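# Fold a flat cardboard blank into an open tray

## Task

Fold up the flat cardboard blank so that both of its long side walls and its lid stand up, with the base lying flat on the table; then open the grippers and pull the arms away. The folds must stay up by themselves once the robot has let go, or the goal is not met.

## Robot and tools

ROBOT. Two arms, left_arm and right_arm, each ending in a two-finger parallel gripper with a wrist camera. Bases in the scene frame: left_arm at (-0.022, +0.367, 0) m, quat_wxyz (+0.996, 0, 0, +0.094); right_arm at (+0.034, -0.240, 0) m, quat_wxyz (+0.997, 0, 0, +0.075). The names are labels only, not sides of any picture. Joint ranges (rad), base to hand: waist -2.880..2.880, shoulder 0.000..3.142, elbow 0.000..3.019, wrist pitch -1.693..1.571, wrist yaw -1.571..1.571, wrist roll -2.094..2.094.

FRAMES. The scene frame has its origin on the tabletop midway between the arms, +z up, +x out over the table, and left_arm on the +y side. Each gripper has its own axes: fingers point along its +z and close along its y. end_effector_position is the point between the finger pads, about 1 cm short of the tips.

ROW FORMAT. Every command row is 14 numbers, each in [-1, 1]. The first 7 are for left_arm and the last 7 for right_arm: dx, dy, dz, rx, ry, rz, opening. Send all 14 even if one arm is idle. dx..rz are an offset in that gripper's own axes. It is not an absolute pose. 1.0 equals 0.6 m of travel or 180 degrees of turn. rx, ry, rz form one rotation vector. Opening is absolute, not an offset: +1 is fully open (0.094 m) and -1 is closed.

execute_actions(actions). Takes a list of actions. Each action is a table of 1 to 15 rows, and each row runs for one 1/30 s control step. If a table has fewer than 15 rows, its last row repeats to fill 15 steps. All rows of an action are offsets from the gripper pose measured when that action starts. They do not build on the previous row. For the first action in a call, that start pose is the last pose any result reported. An empty list only returns state and images.

move(target, speed, blocking). target is one 14-number row as above, offset from the last reported pose. Each gripper travels in a straight line, and both paths finish together, taking 0.5 to 10 s. Travel is cut off at 10 s. speed is in m/s, 0.002 to 0.5, default 0.25; turning is capped at twice that in rad/s. The opening is sent at the start. Paths do not avoid obstacles or the other arm. Hands lag behind, stray, and can overshoot speed when an arm is nearly straight. A faster move, or a target set deeper past a contact, presses harder. With blocking=false the result comes after 0.5 s while motion continues. In that case, call wait or stop before any other move or execute_actions.

wait(seconds), 0 to 10: lets time pass while each arm keeps its last command, and returns early when a running move ends. stop(): brakes a running move and needs room to do so; the fingers carry on. zoom_image(camera, region): camera is cam_low, cam_left_wrist or cam_right_wrist. region is [x0, y0, x1, y1] in image pixels from the top-left corner, at most 504x504. read_manual(section): licence texts only. finished_scene(scene): ends the scene with that number (1 or 2) for good and reports success.

RESULTS. The state line gives each gripper's end_effector_position in metres and end_effector_quat_wxyz in the scene frame. It may be off, more so at long reach. "Hand target" is the pose the controller is now heading for. grip_measured is the finger opening on the command scale; the last Joint positions number is the opening in metres. Each gripper's readings can be off by about 1 mm, by a fixed amount. A move result adds a "move:" line. done means at rest near its pose. off_target means not near it. moving means still in motion. held means a check blocked the final step. fault is an arm stop. limits=paced means the commanded pose was clipped. limits=held means some steps were blocked, and the arm may then move much faster than speed. If only one arm is named, the other is done. A "pose unreachable" line names an arm whose command the clearance check changed. FAULT, MOTOR HOT (warning from 85 °C) and OVER-TEMPERATURE FAULT (at 100 °C that arm goes limp and falls) also appear. Joint torques are raw drive outputs with offsets and noise.

CONTROL DETAILS. Each step, the command is clipped to within 70 mm and 16 degrees of the measured pose. Position wins over orientation when both cannot be met. After an action the arm goes only to its last clipped pose, so long moves need follow-up commands. Arms tend to settle a centimetre or more low, and zero offsets let them drift down. To hold an arm still, send the offset back to its wanted pose in a reply's first call and zeros afterwards, aiming higher if it still sags. The robot keeps its last command while you think.

GRIPPING. To hold something, command an opening below grip_measured: about 0.03 below for a firm grip, less for a light one. Pad force is about 50-62 N, and less on parts under about 2 mm thick, which thin cardboard may be. Expect brief tugs on held parts or pushes on loose ones.

CAMERAS. Images come in this order: cam_low, cam_left_wrist, cam_right_wrist, each 896x504. Calibration (K, distortion, T_world_to_cam) is given per camera and may be slightly off.

AVOID. Knocking anything off the table fails the scene. Also avoid arm-to-arm collisions or hard pressing, drops, slips, slams and hard shoves. Heavy holding overheats motors. Before finishing, release the blank and move both grippers away, and check that the walls and lid stay upright on their own.

Each tool is called by a JSON object that holds its "op" and its "data", one argument or row to a line.

## Session

{"op": "execute_actions", "data": {
  "actions": []
}}

Scene clock: 0.00 s.
left_arm: end_effector_position=(+0.1923, -0.2682, +0.3199) grip_measured=+1.000 end_effector_quat_wxyz=(-0.197, -0.454, -0.498, +0.712) | right_arm: end_effector_position=(+0.2126, -0.8120, +0.2198) grip_measured=+1.000 end_effector_quat_wxyz=(-0.019, +0.629, +0.772, -0.086)
Joint positions: left_arm=[-1.213  1.771  1.231  0.714  1.008 -0.708  0.094] | right_arm=[-1.37   1.884  1.866 -1.497  0.166  0.143  0.094]
Joint velocities: left_arm=[-0.015 -0.005 -0.007  0.007  0.022 -0.066  0.   ] | right_arm=[ 0.005  0.005 -0.002 -0.012 -0.022 -0.066  0.   ]
Joint torques (N m, as the arm reports them, + toward a larger angle): no reading
Motor temperatures (°C, as the motors report them): left_arm=[25 27 30 23 24 26] | right_arm=[24 25 30 26 22 26]
Hand target (left_arm): +0.194, -0.270, +0.341; -0.212, -0.459, -0.482, +0.716
Hand target (right_arm): +0.215, -0.818, +0.239; +0.001, +0.630, +0.770, -0.097
camera_calibration (this result's frames):
cam_left_wrist: T_world_to_cam=[[-0.734345, 0.437465, 0.519001, 0.0953887], [-0.139573, 0.650955, -0.746175, 0.445682], [-0.664272, -0.620388, -0.416967, 0.211642], [0, 0, 0, 1]] pos_world=[0.272841, -0.200548, 0.371298]
cam_right_wrist: T_world_to_cam=[[-0.963117, -0.212465, 0.165122, -0.00619645], [-0.100186, 0.85266, 0.512771, 0.60549], [-0.249738, 0.477315, -0.842497, 0.750814], [0, 0, 0, 1]] pos_world=[0.242201, -0.875969, 0.323104]

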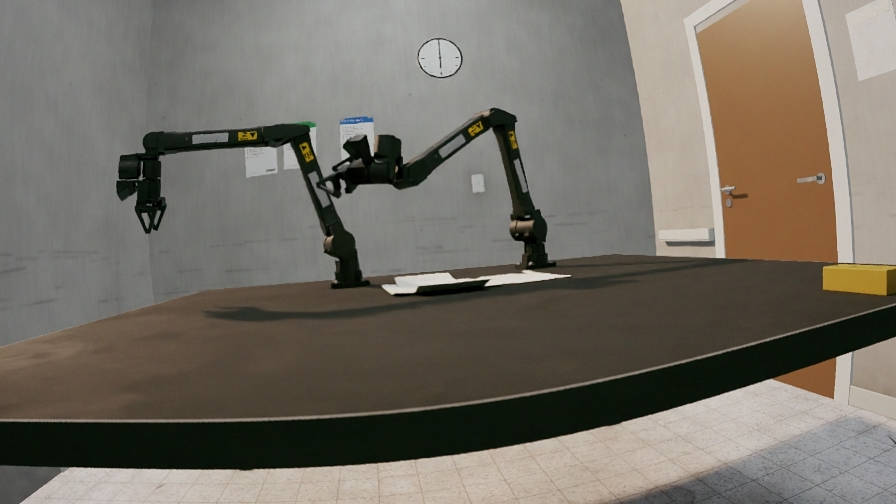

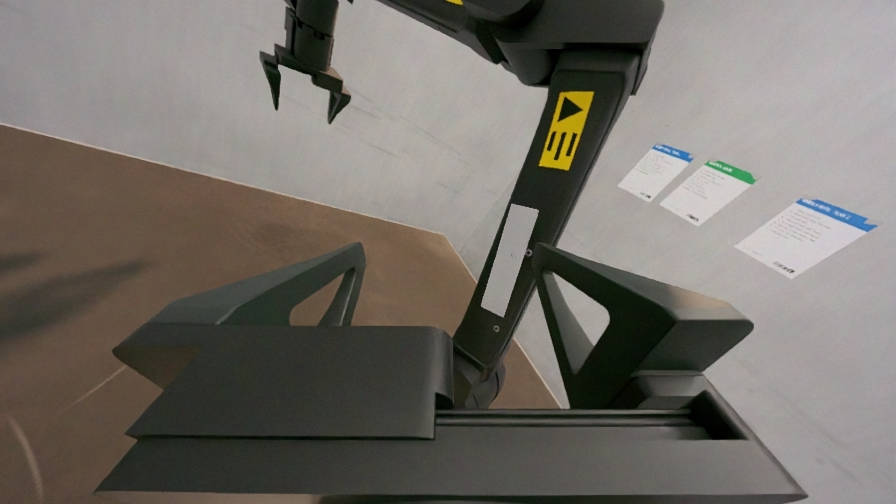

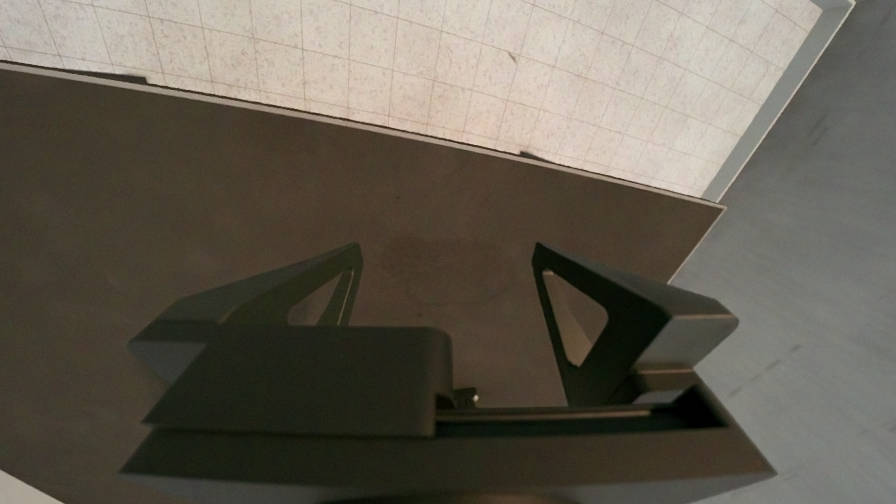

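{"op": "zoom_image", "data": {
  "camera": "cam_low",
  "region": [370, 250, 590, 310]
}}

Region (370, 250, 590, 310) of cam_low's 896x504 image, scaled by 2.291, with more detail than that image has; it fills the top 137 rows of this view, and the rest is white.

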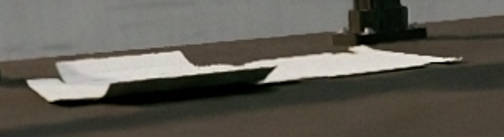

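{"op": "move", "data": {
  "target": [0.169,-0.210,-0.9325,-0.4017,0.0523,-0.3519,0.277,0.9317,0.339,0.040,-0.3136,0.1982,-0.4107,-0.149],
  "speed": 0.35
}}

Scene clock: 40.90 s.
left_arm: end_effector_position=(+0.2852, +0.2948, +0.2235) grip_measured=+0.279 end_effector_quat_wxyz=(-0.020, -0.016, +0.965, -0.262) | right_arm: end_effector_position=(+0.2835, -0.2278, +0.1194) grip_measured=-0.148 end_effector_quat_wxyz=(-0.018, +0.004, +0.888, +0.460)
Joint positions: left_arm=[-0.14   1.181  1.02  -1.473  0.528  0.032  0.06 ] | right_arm=[-0.615  1.404  0.739 -1.502 -0.8   -0.714  0.04 ]
Joint velocities: left_arm=[-0.005  0.005  0.002 -0.012 -0.037 -0.081 -0.   ] | right_arm=[-0.005  0.005 -0.022 -0.007 -0.007  0.007  0.   ]
Joint torques (N m, as the arm reports them, + toward a larger angle): left_arm=[-0.78 -6.63 15.06  0.16  0.13  0.22] | right_arm=[ 1.04 -8.86  5.75  0.3  -0.69 -0.05]
Motor temperatures (°C, as the motors report them): left_arm=[25 29 34 24 24 26] | right_arm=[24 27 34 26 22 26]
Hand target (left_arm): +0.302, +0.297, +0.245; +0.005, -0.004, +0.966, -0.260
Hand target (right_arm): +0.286, -0.230, +0.120; -0.004, -0.004, +0.890, +0.457
Off the commanded pose (left_arm): 0.031 m, 3 deg.
Off the commanded pose (right_arm): 0.007 m, 2 deg.
move: off_target (left_arm)
camera_calibration (this result's frames):
cam_left_wrist: T_world_to_cam=[[0.0294335, -0.857869, 0.513025, 0.132779], [-0.793778, 0.29187, 0.533599, 0.026594], [-0.607495, -0.422934, -0.672367, 0.565164], [0, 0, 0, 1]] pos_world=[0.360536, 0.345172, 0.297688]
cam_right_wrist: T_world_to_cam=[[-0.00277928, -0.58361, -0.812029, -0.0374268], [-0.795234, -0.491044, 0.355638, 0.0756494], [-0.606296, 0.646742, -0.462742, 0.49945], [0, 0, 0, 1]] pos_world=[0.362869, -0.307711, 0.173821]

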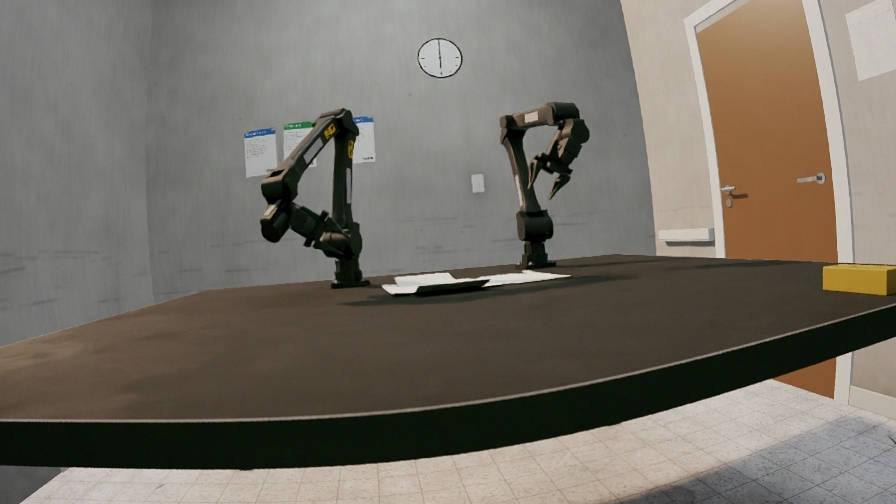

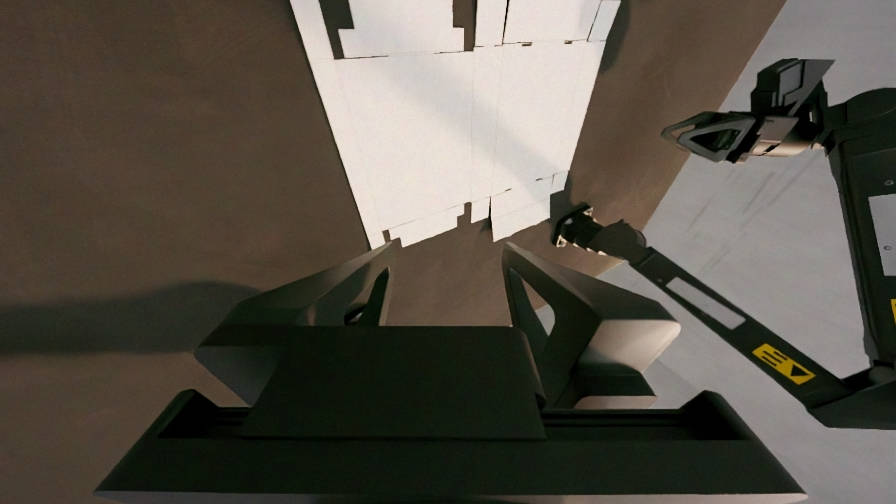

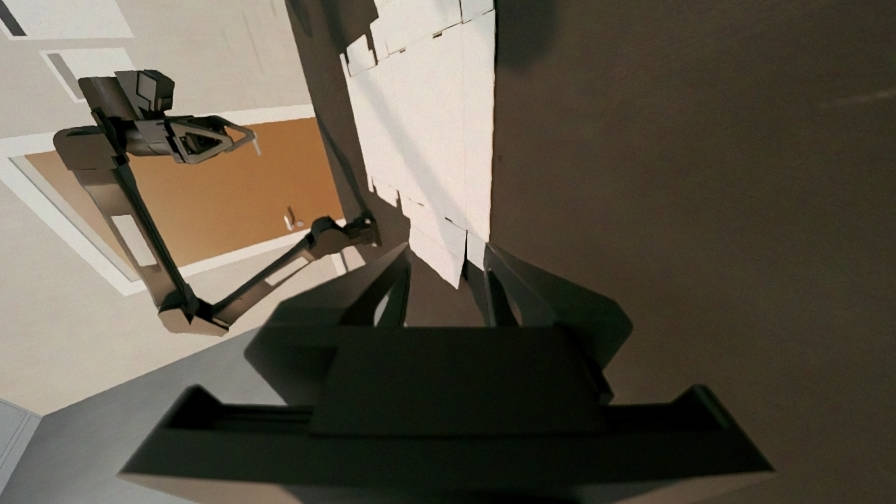

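{"op": "zoom_image", "data": {
  "camera": "cam_left_wrist",
  "region": [280, 0, 640, 260]
}}

{"op": "zoom_image", "data": {
  "camera": "cam_right_wrist",
  "region": [330, 0, 530, 295]
}}

Region (280, 0, 640, 260) of cam_left_wrist's 896x504 image, scaled by 1.400, with more detail than that image has.

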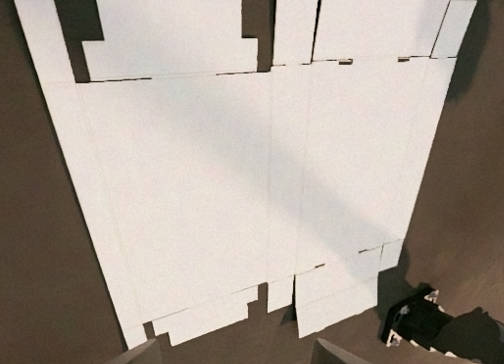

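Region (330, 0, 530, 295) of cam_right_wrist's 896x504 image, scaled by 1.708, with more detail than that image has; it fills the left 342 columns of this view, and the rest is white.

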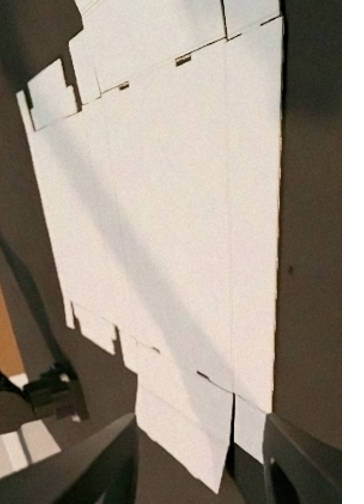

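{"op": "zoom_image", "data": {
  "camera": "cam_low",
  "region": [480, 255, 590, 300]
}}

{"op": "zoom_image", "data": {
  "camera": "cam_low",
  "region": [370, 262, 480, 307]
}}

Region (480, 255, 590, 300) of cam_low's 896x504 image, scaled by 4.582, with more detail than that image has; it fills the top 206 rows of this view, and the rest is white.

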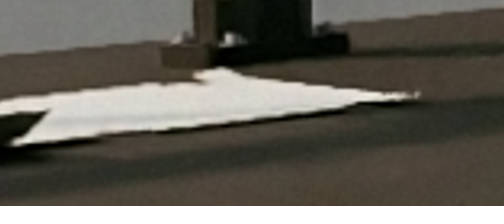

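Region (370, 262, 480, 307) of cam_low's 896x504 image, scaled by 4.582, with more detail than that image has; it fills the top 206 rows of this view, and the rest is white.

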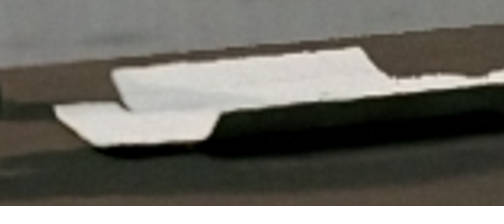

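{"op": "move", "data": {
  "target": [-0.0206,-0.2872,0.532,-0.002,-0.0097,0.0132,-0.97,-0.0337,-0.047,0.1753,-0.001,0.0137,-0.0236,-0.149],
  "speed": 0.35
}}

Scene clock: 132.60 s.
left_arm: end_effector_position=(+0.2700, +0.0059, +0.0172) grip_measured=-0.968 end_effector_quat_wxyz=(-0.022, +0.001, +0.971, -0.237) | right_arm: end_effector_position=(+0.3007, -0.1601, +0.0389) grip_measured=-0.148 end_effector_quat_wxyz=(-0.016, -0.043, +0.888, +0.458)
Joint positions: left_arm=[-0.941  1.634  0.87  -0.499  0.375 -0.811  0.001] | right_arm=[-0.36   1.546  0.628 -1.036 -0.895 -0.491  0.04 ]
Joint velocities: left_arm=[-0.005 -0.005 -0.002 -0.007 -0.022 -0.022  0.   ] | right_arm=[ 0.005 -0.015  0.002 -0.002 -0.007 -0.022 -0.001]
Joint torques (N m, as the arm reports them, + toward a larger angle): left_arm=[ -0.75 -11.32  11.91   1.7   -0.1   -0.13] | right_arm=[ 1.74 -8.11  4.4   0.61 -0.79  0.19]
Motor temperatures (°C, as the motors report them): left_arm=[25 28 38 23 24 26] | right_arm=[24 26 31 26 23 26]
Hand target (left_arm): +0.291, -0.012, +0.039; +0.003, -0.000, +0.966, -0.259
Hand target (right_arm): +0.301, -0.159, +0.036; -0.019, -0.038, +0.887, +0.459
Off the commanded pose (left_arm): 0.037 m, 4 deg.
Off the commanded pose (right_arm): 0.004 m, 1 deg.
move: off_target (left_arm)
camera_calibration (this result's frames):
cam_left_wrist: T_world_to_cam=[[-0.00252782, -0.882935, 0.469488, 0.000725578], [-0.78532, 0.292408, 0.545684, 0.206453], [-0.619086, -0.367319, -0.694125, 0.298143], [0, 0, 0, 1]] pos_world=[0.34671, 0.0497856, 0.0939497]
cam_right_wrist: T_world_to_cam=[[0.0819413, -0.581837, -0.809167, -0.0884596], [-0.768524, -0.553818, 0.3204, 0.134414], [-0.634552, 0.595611, -0.492536, 0.430272], [0, 0, 0, 1]] pos_world=[0.383579, -0.233303, 0.0972797]

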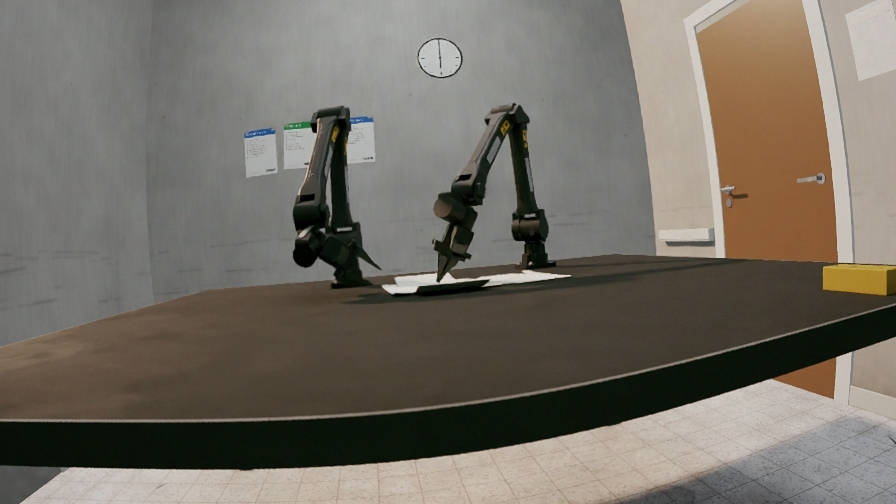

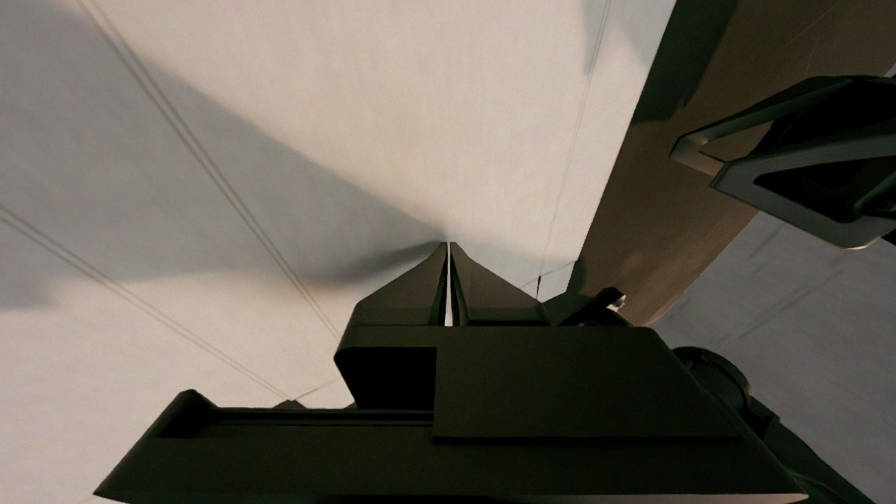

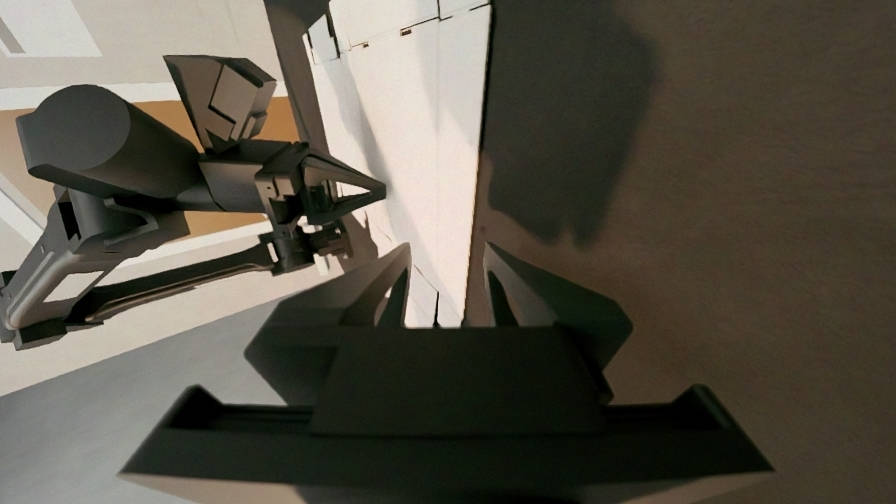

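{"op": "execute_actions", "data": {
  "actions": [
    [[-0.038,-0.050,-0.018,0.0145,-0.014,0.003,-0.97,0,-0.006,0.005,0,0,0,-0.149],[-0.043,-0.057,-0.015,0.0145,-0.014,0.003,-0.97,0,-0.009,0.007,0,0,0,-0.149],[-0.048,-0.064,-0.012,0.0145,-0.014,0.003,-0.97,0,-0.012,0.010,0,0,0,-0.149],[-0.053,-0.071,-0.008,0.0145,-0.014,0.003,-0.97,0,-0.015,0.013,0,0,0,-0.149],[-0.057,-0.076,-0.004,0.0145,-0.014,0.003,-0.97,0,-0.018,0.016,0,0,0,-0.149],[-0.058,-0.076,0.002,0.0145,-0.014,0.003,-0.97,0,-0.021,0.019,0,0,0,-0.149],[-0.058,-0.072,0.009,0.0145,-0.014,0.003,-0.97,0,-0.024,0.022,0,0,0,-0.149],[-0.057,-0.066,0.017,0.0145,-0.014,0.003,-0.97,0,-0.026,0.025,0,0,0,-0.149],[-0.056,-0.059,0.026,0.0145,-0.014,0.003,-0.97,0,-0.027,0.028,0,0,0,-0.149],[-0.054,-0.051,0.035,0.0145,-0.014,0.003,-0.97,0,-0.027,0.031,0,0,0,-0.149],[-0.052,-0.042,0.044,0.0145,-0.014,0.003,-0.97,0,-0.026,0.034,0,0,0,-0.149],[-0.050,-0.033,0.053,0.0145,-0.014,0.003,-0.97,0,-0.025,0.037,0,0,0,-0.149],[-0.048,-0.024,0.062,0.0145,-0.014,0.003,-0.97,0,-0.023,0.040,0,0,0,-0.149],[-0.046,-0.015,0.071,0.0145,-0.014,0.003,-0.97,0,-0.021,0.043,0,0,0,-0.149],[-0.045,-0.007,0.080,0.0145,-0.014,0.003,-0.97,0,-0.019,0.046,0,0,0,-0.149]]
  ]
}}

Scene clock: 153.10 s.
left_arm: end_effector_position=(+0.3035, -0.0263, +0.0106) grip_measured=-0.969 end_effector_quat_wxyz=(+0.009, +0.004, +0.962, -0.272) | right_arm: end_effector_position=(+0.3020, -0.1512, +0.0200) grip_measured=-0.148 end_effector_quat_wxyz=(-0.008, -0.046, +0.885, +0.463)
Joint positions: left_arm=[-0.94   1.717  0.93  -0.375  0.381 -0.825  0.001] | right_arm=[-0.333  1.594  0.603 -0.923 -0.918 -0.457  0.04 ]
Joint velocities: left_arm=[-0.005 -0.005 -0.066  0.667 -0.022 -0.051  0.   ] | right_arm=[ 0.19  -0.005 -0.017  0.237 -0.11   0.227  0.   ]
Joint torques (N m, as the arm reports them, + toward a larger angle): left_arm=[-1.6  -9.59  4.65  1.34 -0.39 -0.04] | right_arm=[ 2.43 -8.83  3.25  0.95 -0.21  0.15]
Motor temperatures (°C, as the motors report them): left_arm=[25 28 37 23 24 26] | right_arm=[24 26 30 26 23 26]
Hand target (left_arm): +0.293, -0.019, -0.022; -0.001, +0.000, +0.966, -0.259
Hand target (right_arm): +0.299, -0.145, +0.014; -0.016, -0.043, +0.888, +0.458
Off the commanded pose (left_arm): 0.037 m, 2 deg.
Off the commanded pose (right_arm): 0.010 m, 1 deg.
camera_calibration (this result's frames):
cam_left_wrist: T_world_to_cam=[[-0.024122, -0.846299, 0.532161, -0.0176517], [-0.820363, 0.320976, 0.473264, 0.257939], [-0.571334, -0.425149, -0.702016, 0.286561], [0, 0, 0, 1]] pos_world=[0.3749, 0.0241007, 0.0884908]
cam_right_wrist: T_world_to_cam=[[0.0936838, -0.572265, -0.8147, -0.100715], [-0.774141, -0.556424, 0.301825, 0.1481], [-0.626043, 0.602417, -0.495141, 0.414991], [0, 0, 0, 1]] pos_world=[0.383887, -0.225227, 0.0787265]

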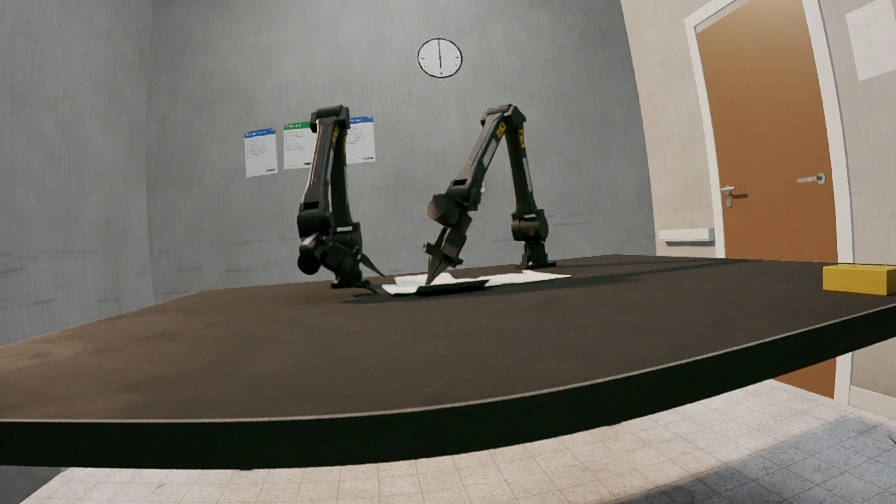

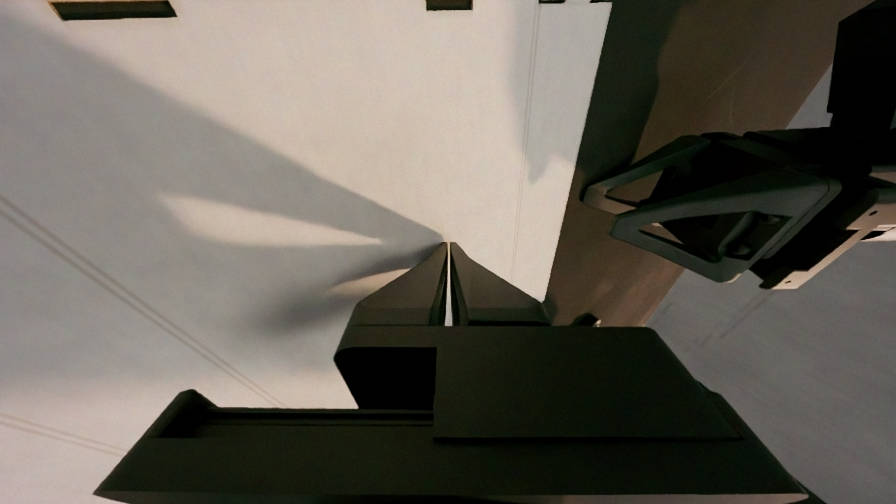

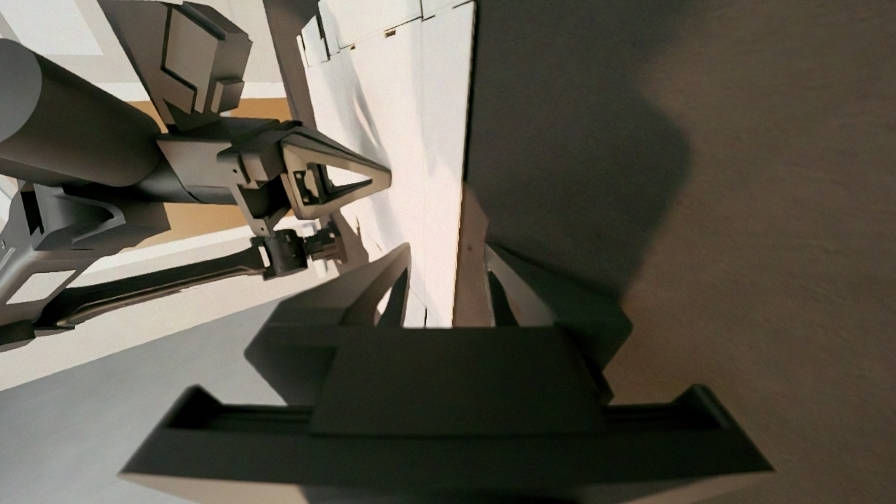

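{"op": "execute_actions", "data": {
  "actions": [
    [[0.018,0.038,0.042,-0.009,0.006,0,-0.97,0.004,0.000,0.017,0.001,0.005,0.008,-0.149],[0.017,0.037,0.044,-0.009,0.006,0,-0.97,0.004,0.002,0.020,0.001,0.005,0.008,-0.149],[0.016,0.036,0.047,-0.009,0.006,0,-0.97,0.004,0.004,0.023,0.001,0.005,0.008,-0.149],[0.015,0.035,0.050,-0.009,0.006,0,-0.97,0.004,0.006,0.026,0.001,0.005,0.008,-0.149],[0.014,0.034,0.052,-0.009,0.006,0,-0.97,0.004,0.008,0.029,0.001,0.005,0.008,-0.149],[0.013,0.033,0.054,-0.009,0.006,0,-0.97,0.004,0.010,0.032,0.001,0.005,0.008,-0.149],[0.012,0.032,0.056,-0.009,0.006,0,-0.97,0.004,0.012,0.035,0.001,0.005,0.008,-0.149],[0.011,0.031,0.058,-0.009,0.006,0,-0.97,0.004,0.014,0.038,0.001,0.005,0.008,-0.149],[0.011,0.030,0.060,-0.009,0.006,0,-0.97,0.004,0.016,0.041,0.001,0.005,0.008,-0.149],[0.011,0.030,0.061,-0.009,0.006,0,-0.97,0.004,0.018,0.044,0.001,0.005,0.008,-0.149],[0.011,0.030,0.061,-0.009,0.006,0,-0.97,0.004,0.020,0.047,0.001,0.005,0.008,-0.149],[0.011,0.030,0.061,-0.009,0.006,0,-0.97,0.004,0.022,0.050,0.001,0.005,0.008,-0.149],[0.011,0.030,0.061,-0.009,0.006,0,-0.97,0.004,0.024,0.053,0.001,0.005,0.008,-0.149],[0.011,0.030,0.061,-0.009,0.006,0,-0.97,0.004,0.026,0.055,0.001,0.005,0.008,-0.149],[0.011,0.030,0.061,-0.009,0.006,0,-0.97,0.004,0.0275,0.057,0.001,0.005,0.008,-0.149]]
  ]
}}

Scene clock: 194.23 s.
left_arm: end_effector_position=(+0.3074, -0.0306, +0.0103) grip_measured=-0.969 end_effector_quat_wxyz=(+0.022, +0.008, +0.958, -0.285) | right_arm: end_effector_position=(+0.3032, -0.1209, +0.0196) grip_measured=-0.149 end_effector_quat_wxyz=(-0.011, -0.046, +0.882, +0.469)
Joint positions: left_arm=[-0.941  1.721  0.921 -0.323  0.383 -0.825  0.001] | right_arm=[-0.23   1.573  0.575 -0.797 -0.958 -0.301  0.04 ]
Joint velocities: left_arm=[ 0.005 -0.005 -0.007 -0.002 -0.051 -0.037  0.   ] | right_arm=[ 0.171 -0.073 -0.056  0.266 -0.037  0.242 -0.   ]
Joint torques (N m, as the arm reports them, + toward a larger angle): left_arm=[-2.19 -7.52  7.24  1.76 -0.62  0.05] | right_arm=[ 2.32 -9.11  2.88  0.96  0.    0.16]
Motor temperatures (°C, as the motors report them): left_arm=[25 28 33 23 24 26] | right_arm=[24 26 30 26 23 26]
Hand target (left_arm): +0.296, -0.028, -0.027; +0.001, +0.007, +0.966, -0.258
Hand target (right_arm): +0.297, -0.115, +0.014; -0.021, -0.039, +0.887, +0.461
Off the commanded pose (left_arm): 0.042 m, 4 deg.
Off the commanded pose (right_arm): 0.011 m, 2 deg.
camera_calibration (this result's frames):
cam_left_wrist: T_world_to_cam=[[-0.039577, -0.831548, 0.554042, -0.0160638], [-0.832338, 0.33422, 0.442166, 0.267069], [-0.552854, -0.44365, -0.705356, 0.280587], [0, 0, 0, 1]] pos_world=[0.37678, 0.021865, 0.0887251]
cam_right_wrist: T_world_to_cam=[[0.0920461, -0.561197, -0.822548, -0.0817829], [-0.770877, -0.563042, 0.297881, 0.164308], [-0.630299, 0.606665, -0.48444, 0.398865], [0, 0, 0, 1]] pos_world=[0.385593, -0.195361, 0.0770112]

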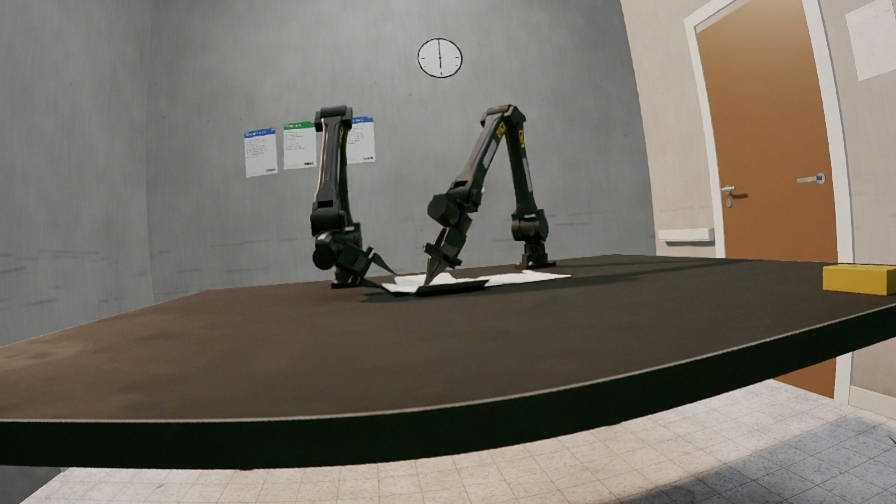

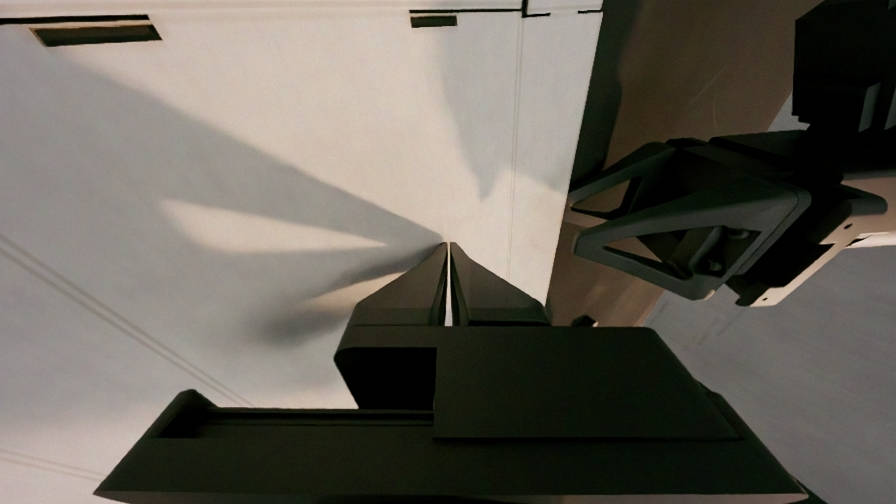

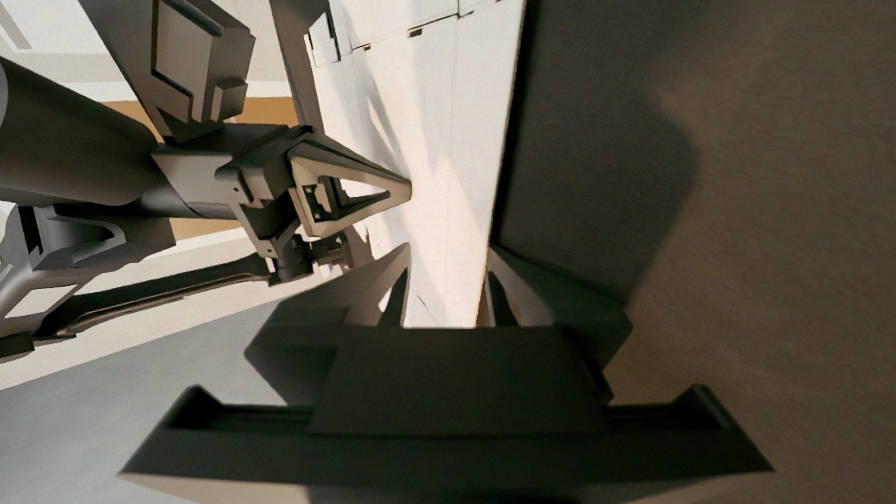

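{"op": "execute_actions", "data": {
  "actions": []
}}

Scene clock: 212.70 s.
left_arm: end_effector_position=(+0.3074, -0.0306, +0.0103) grip_measured=-0.969 end_effector_quat_wxyz=(+0.022, +0.008, +0.958, -0.285) | right_arm: end_effector_position=(+0.3033, -0.1172, +0.0195) grip_measured=-0.149 end_effector_quat_wxyz=(-0.016, -0.037, +0.883, +0.468)
Joint positions: left_arm=[-0.941  1.721  0.921 -0.323  0.383 -0.825  0.001] | right_arm=[-0.216  1.568  0.571 -0.778 -0.959 -0.255  0.04 ]
Joint velocities: left_arm=[-0.015 -0.005 -0.002 -0.007  0.037  0.022  0.   ] | right_arm=[-0.015 -0.005  0.012  0.002  0.007  0.022 -0.   ]
Joint torques (N m, as the arm reports them, + toward a larger angle): left_arm=[-2.09 -7.8   7.22  1.74 -0.64  0.01] | right_arm=[ 2.25 -9.26  2.96  1.09  0.    0.18]
Motor temperatures (°C, as the motors report them): left_arm=[25 28 33 23 24 26] | right_arm=[24 26 29 26 23 26]
Hand target (left_arm): +0.296, -0.028, -0.027; +0.001, +0.007, +0.966, -0.258
Hand target (right_arm): +0.297, -0.115, +0.014; -0.021, -0.039, +0.886, +0.461
Off the commanded pose (left_arm): 0.042 m, 4 deg.
Off the commanded pose (right_arm): 0.009 m, 1 deg.
camera_calibration (this result's frames):
cam_left_wrist: T_world_to_cam=[[-0.039577, -0.831548, 0.554042, -0.0160638], [-0.832338, 0.33422, 0.442166, 0.267069], [-0.552854, -0.44365, -0.705356, 0.280587], [0, 0, 0, 1]] pos_world=[0.37678, 0.021865, 0.0887251]
cam_right_wrist: T_world_to_cam=[[0.0702199, -0.565025, -0.82208, -0.0736915], [-0.771902, -0.552785, 0.314001, 0.167672], [-0.631852, 0.612516, -0.47496, 0.397619], [0, 0, 0, 1]] pos_world=[0.385837, -0.192499, 0.0756236]

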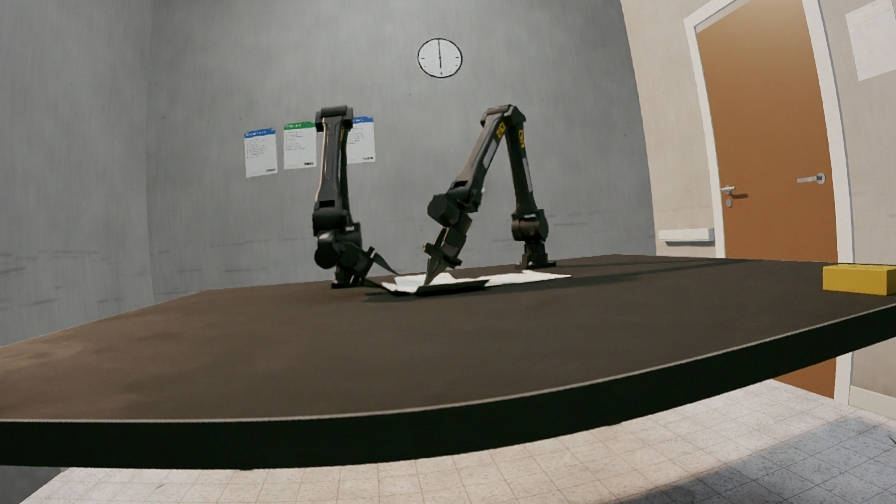

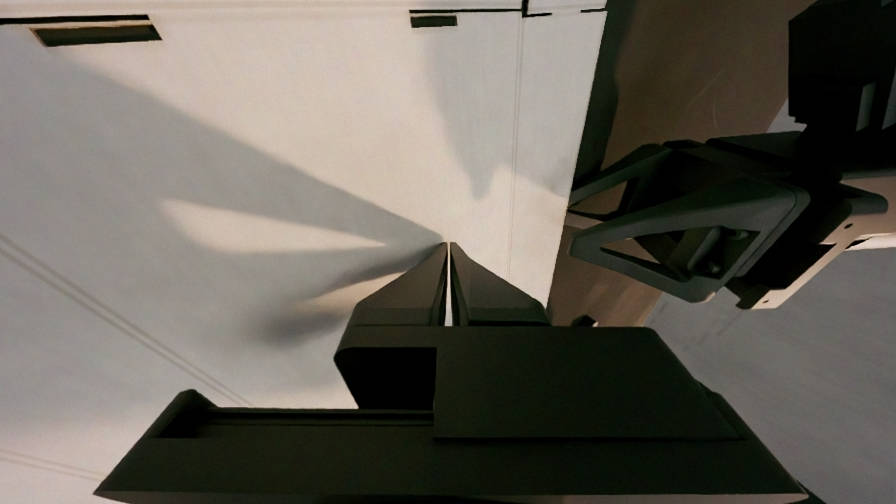

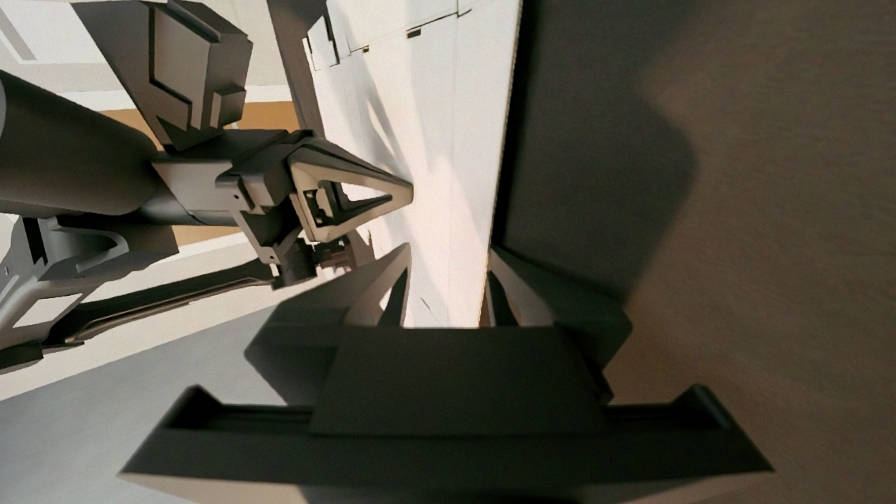

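{"op": "execute_actions", "data": {
  "actions": [
    [[0.02,0.037,0.05,-0.018,0.013,0,-0.97,0.0087,0.0004,0.0072,0.0046,0.0029,0,-0.149],[0.02,0.037,0.05,-0.018,0.013,0,-0.97,0.0074,0.0056,0.0054,0.0046,0.0029,0,-0.149],[0.02,0.037,0.05,-0.018,0.013,0,-0.97,0.006,0.0109,0.0036,0.0046,0.0029,0,-0.149],[0.02,0.037,0.05,-0.018,0.013,0,-0.97,0.0047,0.0161,0.0019,0.0046,0.0029,0,-0.149],[0.02,0.037,0.05,-0.018,0.013,0,-0.97,0.0033,0.0214,0.0001,0.0046,0.0029,0,-0.149],[0.02,0.037,0.05,-0.018,0.013,0,-0.97,0.0019,0.0267,-0.0017,0.0046,0.0029,0,-0.149],[0.02,0.037,0.05,-0.018,0.013,0,-0.97,0.0006,0.0319,-0.0035,0.0046,0.0029,0,-0.149],[0.02,0.037,0.05,-0.018,0.013,0,-0.97,-0.0008,0.0372,-0.0053,0.0046,0.0029,0,-0.149],[0.02,0.037,0.05,-0.018,0.013,0,-0.97,-0.0021,0.0424,-0.0071,0.0046,0.0029,0,-0.149],[0.02,0.037,0.05,-0.018,0.013,0,-0.97,-0.0035,0.0477,-0.0089,0.0046,0.0029,0,-0.149],[0.02,0.037,0.05,-0.018,0.013,0,-0.97,-0.0049,0.053,-0.0107,0.0046,0.0029,0,-0.149],[0.02,0.037,0.05,-0.018,0.013,0,-0.97,-0.0062,0.0582,-0.0124,0.0046,0.0029,0,-0.149],[0.02,0.037,0.05,-0.018,0.013,0,-0.97,-0.0076,0.0635,-0.0142,0.0046,0.0029,0,-0.149],[0.02,0.037,0.05,-0.018,0.013,0,-0.97,-0.0089,0.0687,-0.016,0.0046,0.0029,0,-0.149],[0.02,0.037,0.05,-0.018,0.013,0,-0.97,-0.0103,0.074,-0.0178,0.0046,0.0029,0,-0.149]]
  ]
}}

{"op": "wait", "data": {
  "seconds": 0.6
}}

Scene clock: 238.33 s.
left_arm: end_effector_position=(+0.3074, -0.0306, +0.0103) grip_measured=-0.969 end_effector_quat_wxyz=(+0.022, +0.008, +0.958, -0.285) | right_arm: end_effector_position=(+0.2974, -0.1067, +0.0409) grip_measured=-0.149 end_effector_quat_wxyz=(-0.025, -0.039, +0.887, +0.459)
Joint positions: left_arm=[-0.941  1.721  0.921 -0.323  0.383 -0.825  0.001] | right_arm=[-0.172  1.478  0.571 -0.83  -0.946 -0.195  0.04 ]
Joint velocities: left_arm=[-0.005 -0.005  0.007 -0.007 -0.051 -0.051 -0.   ] | right_arm=[ 0.083 -0.249 -0.002 -0.203  0.037  0.125 -0.   ]
Joint torques (N m, as the arm reports them, + toward a larger angle): left_arm=[-2.55 -8.39  7.    1.52 -0.65  0.21] | right_arm=[  2.09 -11.09   7.55  -0.33  -1.1    0.23]
Motor temperatures (°C, as the motors report them): left_arm=[25 28 33 23 24 26] | right_arm=[24 26 29 26 23 26]
Hand target (left_arm): +0.296, -0.026, -0.025; +0.003, +0.014, +0.966, -0.258
Hand target (right_arm): +0.307, -0.101, +0.061; -0.019, -0.039, +0.886, +0.461
Off the commanded pose (left_arm): 0.039 m, 4 deg.
Off the commanded pose (right_arm): 0.025 m, 1 deg.
camera_calibration (this result's frames):
cam_left_wrist: T_world_to_cam=[[-0.039577, -0.831548, 0.554042, -0.0160638], [-0.832338, 0.33422, 0.442166, 0.267069], [-0.552854, -0.44365, -0.705356, 0.280587], [0, 0, 0, 1]] pos_world=[0.37678, 0.021865, 0.0887251]
cam_right_wrist: T_world_to_cam=[[0.0672428, -0.579495, -0.812197, -0.0508077], [-0.761271, -0.555995, 0.333671, 0.157919], [-0.644938, 0.595865, -0.478539, 0.399895], [0, 0, 0, 1]] pos_world=[0.381544, -0.179924, 0.0974067]

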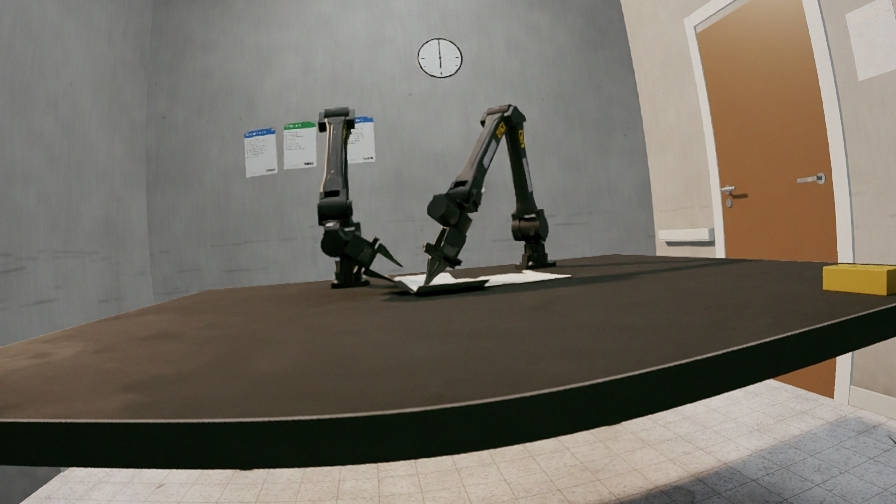

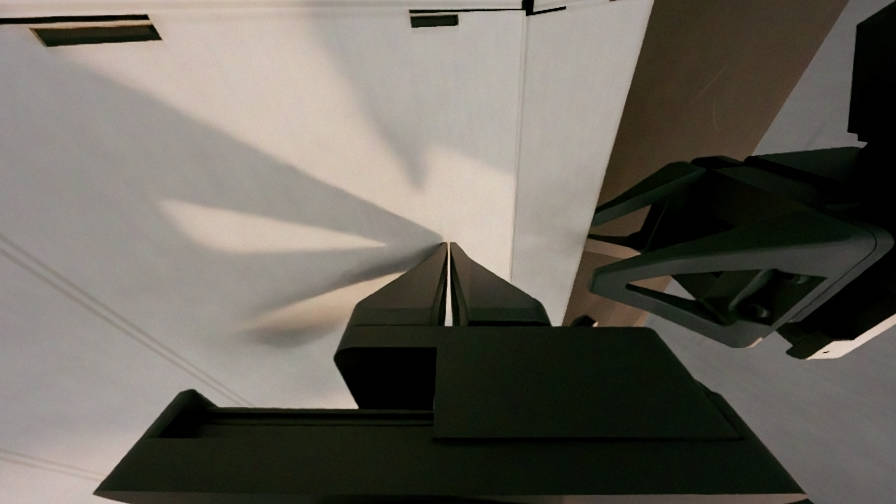

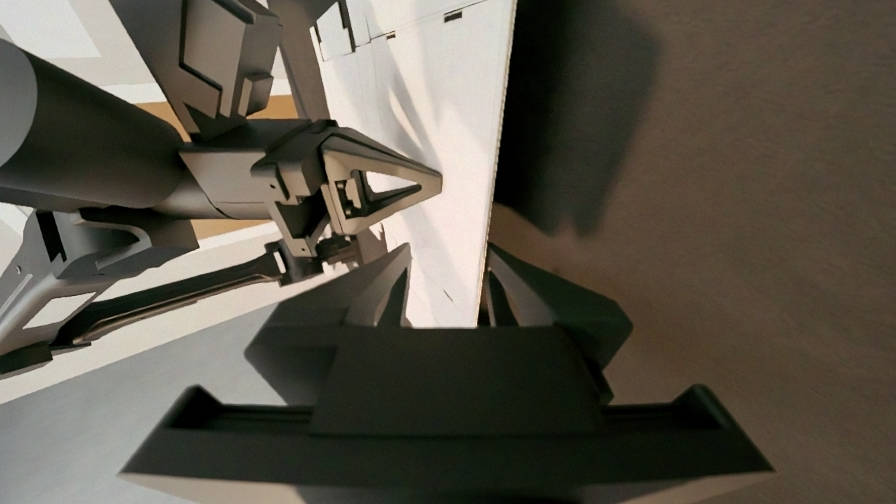

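Scene clock: 238.93 s.
left_arm: end_effector_position=(+0.3073, -0.0307, +0.0103) grip_measured=-0.969 end_effector_quat_wxyz=(+0.022, +0.008, +0.958, -0.285) | right_arm: end_effector_position=(+0.2960, -0.1058, +0.0448) grip_measured=-0.149 end_effector_quat_wxyz=(-0.029, -0.033, +0.888, +0.458)
Joint positions: left_arm=[-0.941  1.721  0.921 -0.323  0.383 -0.825  0.001] | right_arm=[-0.167  1.461  0.571 -0.843 -0.943 -0.175  0.04 ]
Joint velocities: left_arm=[-0.015 -0.005  0.002 -0.007 -0.007  0.066 -0.   ] | right_arm=[-0.015  0.005 -0.012 -0.027  0.037  0.066  0.001]
Joint torques (N m, as the arm reports them, + toward a larger angle): left_arm=[-1.93 -7.96  7.02  1.54 -0.68  0.23] | right_arm=[  2.31 -10.76   7.68  -0.37  -1.17   0.22]
Motor temperatures (°C, as the motors report them): left_arm=[25 28 33 23 24 26] | right_arm=[24 26 29 26 23 26]
Hand target (left_arm): +0.296, -0.026, -0.025; +0.003, +0.014, +0.966, -0.258
Hand target (right_arm): +0.307, -0.101, +0.061; -0.019, -0.039, +0.886, +0.461
Off the commanded pose (left_arm): 0.039 m, 4 deg.
Off the commanded pose (right_arm): 0.022 m, 1 deg.
wait: 0.60 s; at rest by 0.27 s
camera_calibration (this result's frames):
cam_left_wrist: T_world_to_cam=[[-0.0398942, -0.831532, 0.554042, -0.0160765], [-0.83221, 0.334538, 0.442166, 0.266955], [-0.553023, -0.443439, -0.705356, 0.280506], [0, 0, 0, 1]] pos_world=[0.376648, 0.0217127, 0.0887251]
cam_right_wrist: T_world_to_cam=[[0.0538161, -0.583683, -0.810196, -0.0435414], [-0.76074, -0.54954, 0.345369, 0.156057], [-0.646822, 0.597762, -0.473605, 0.400884], [0, 0, 0, 1]] pos_world=[0.380362, -0.179288, 0.100686]

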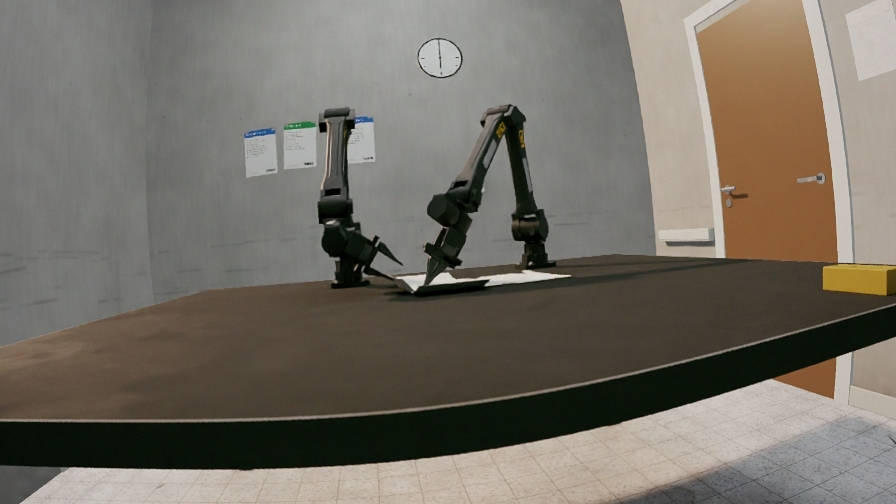

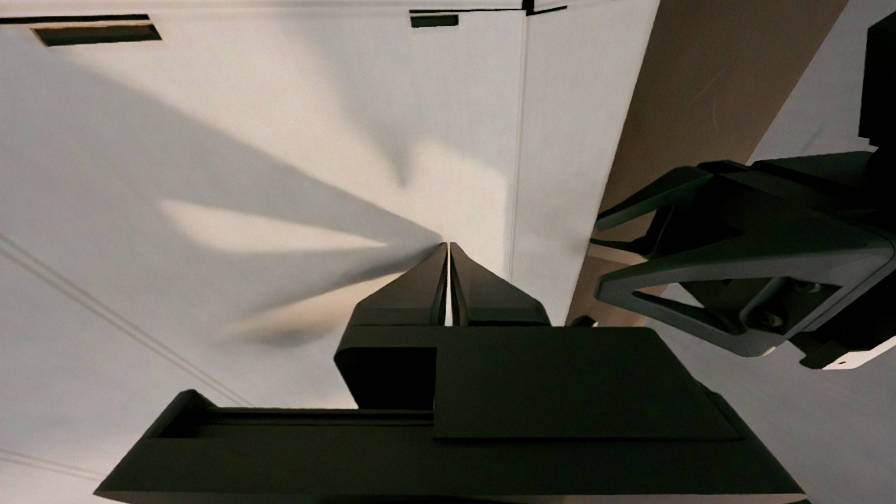

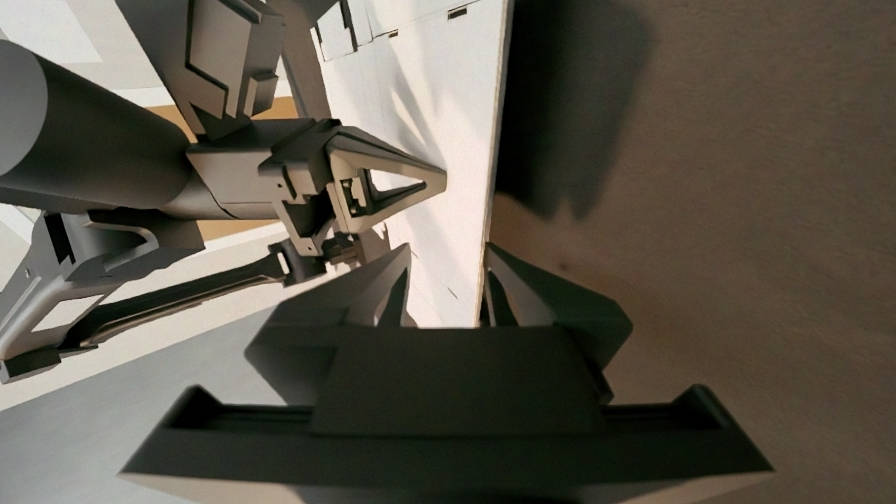

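{"op": "zoom_image", "data": {
  "camera": "cam_low",
  "region": [340, 225, 500, 310]
}}

{"op": "zoom_image", "data": {
  "camera": "cam_left_wrist",
  "region": [500, 150, 760, 330]
}}

Region (340, 225, 500, 310) of cam_low's 896x504 image, scaled by 3.150, with more detail than that image has; it fills the top 268 rows of this view, and the rest is white.

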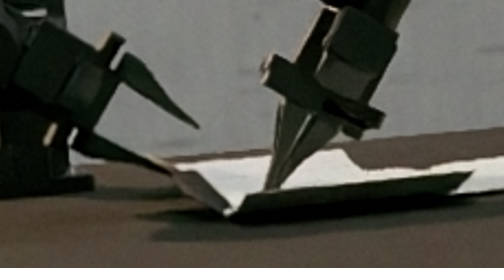

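Region (500, 150, 760, 330) of cam_left_wrist's 896x504 image, scaled by 1.938, with more detail than that image has; it fills the top 349 rows of this view, and the rest is white.

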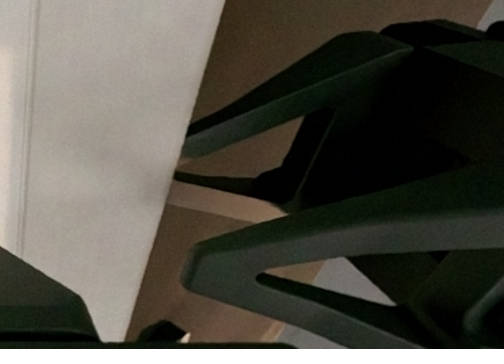

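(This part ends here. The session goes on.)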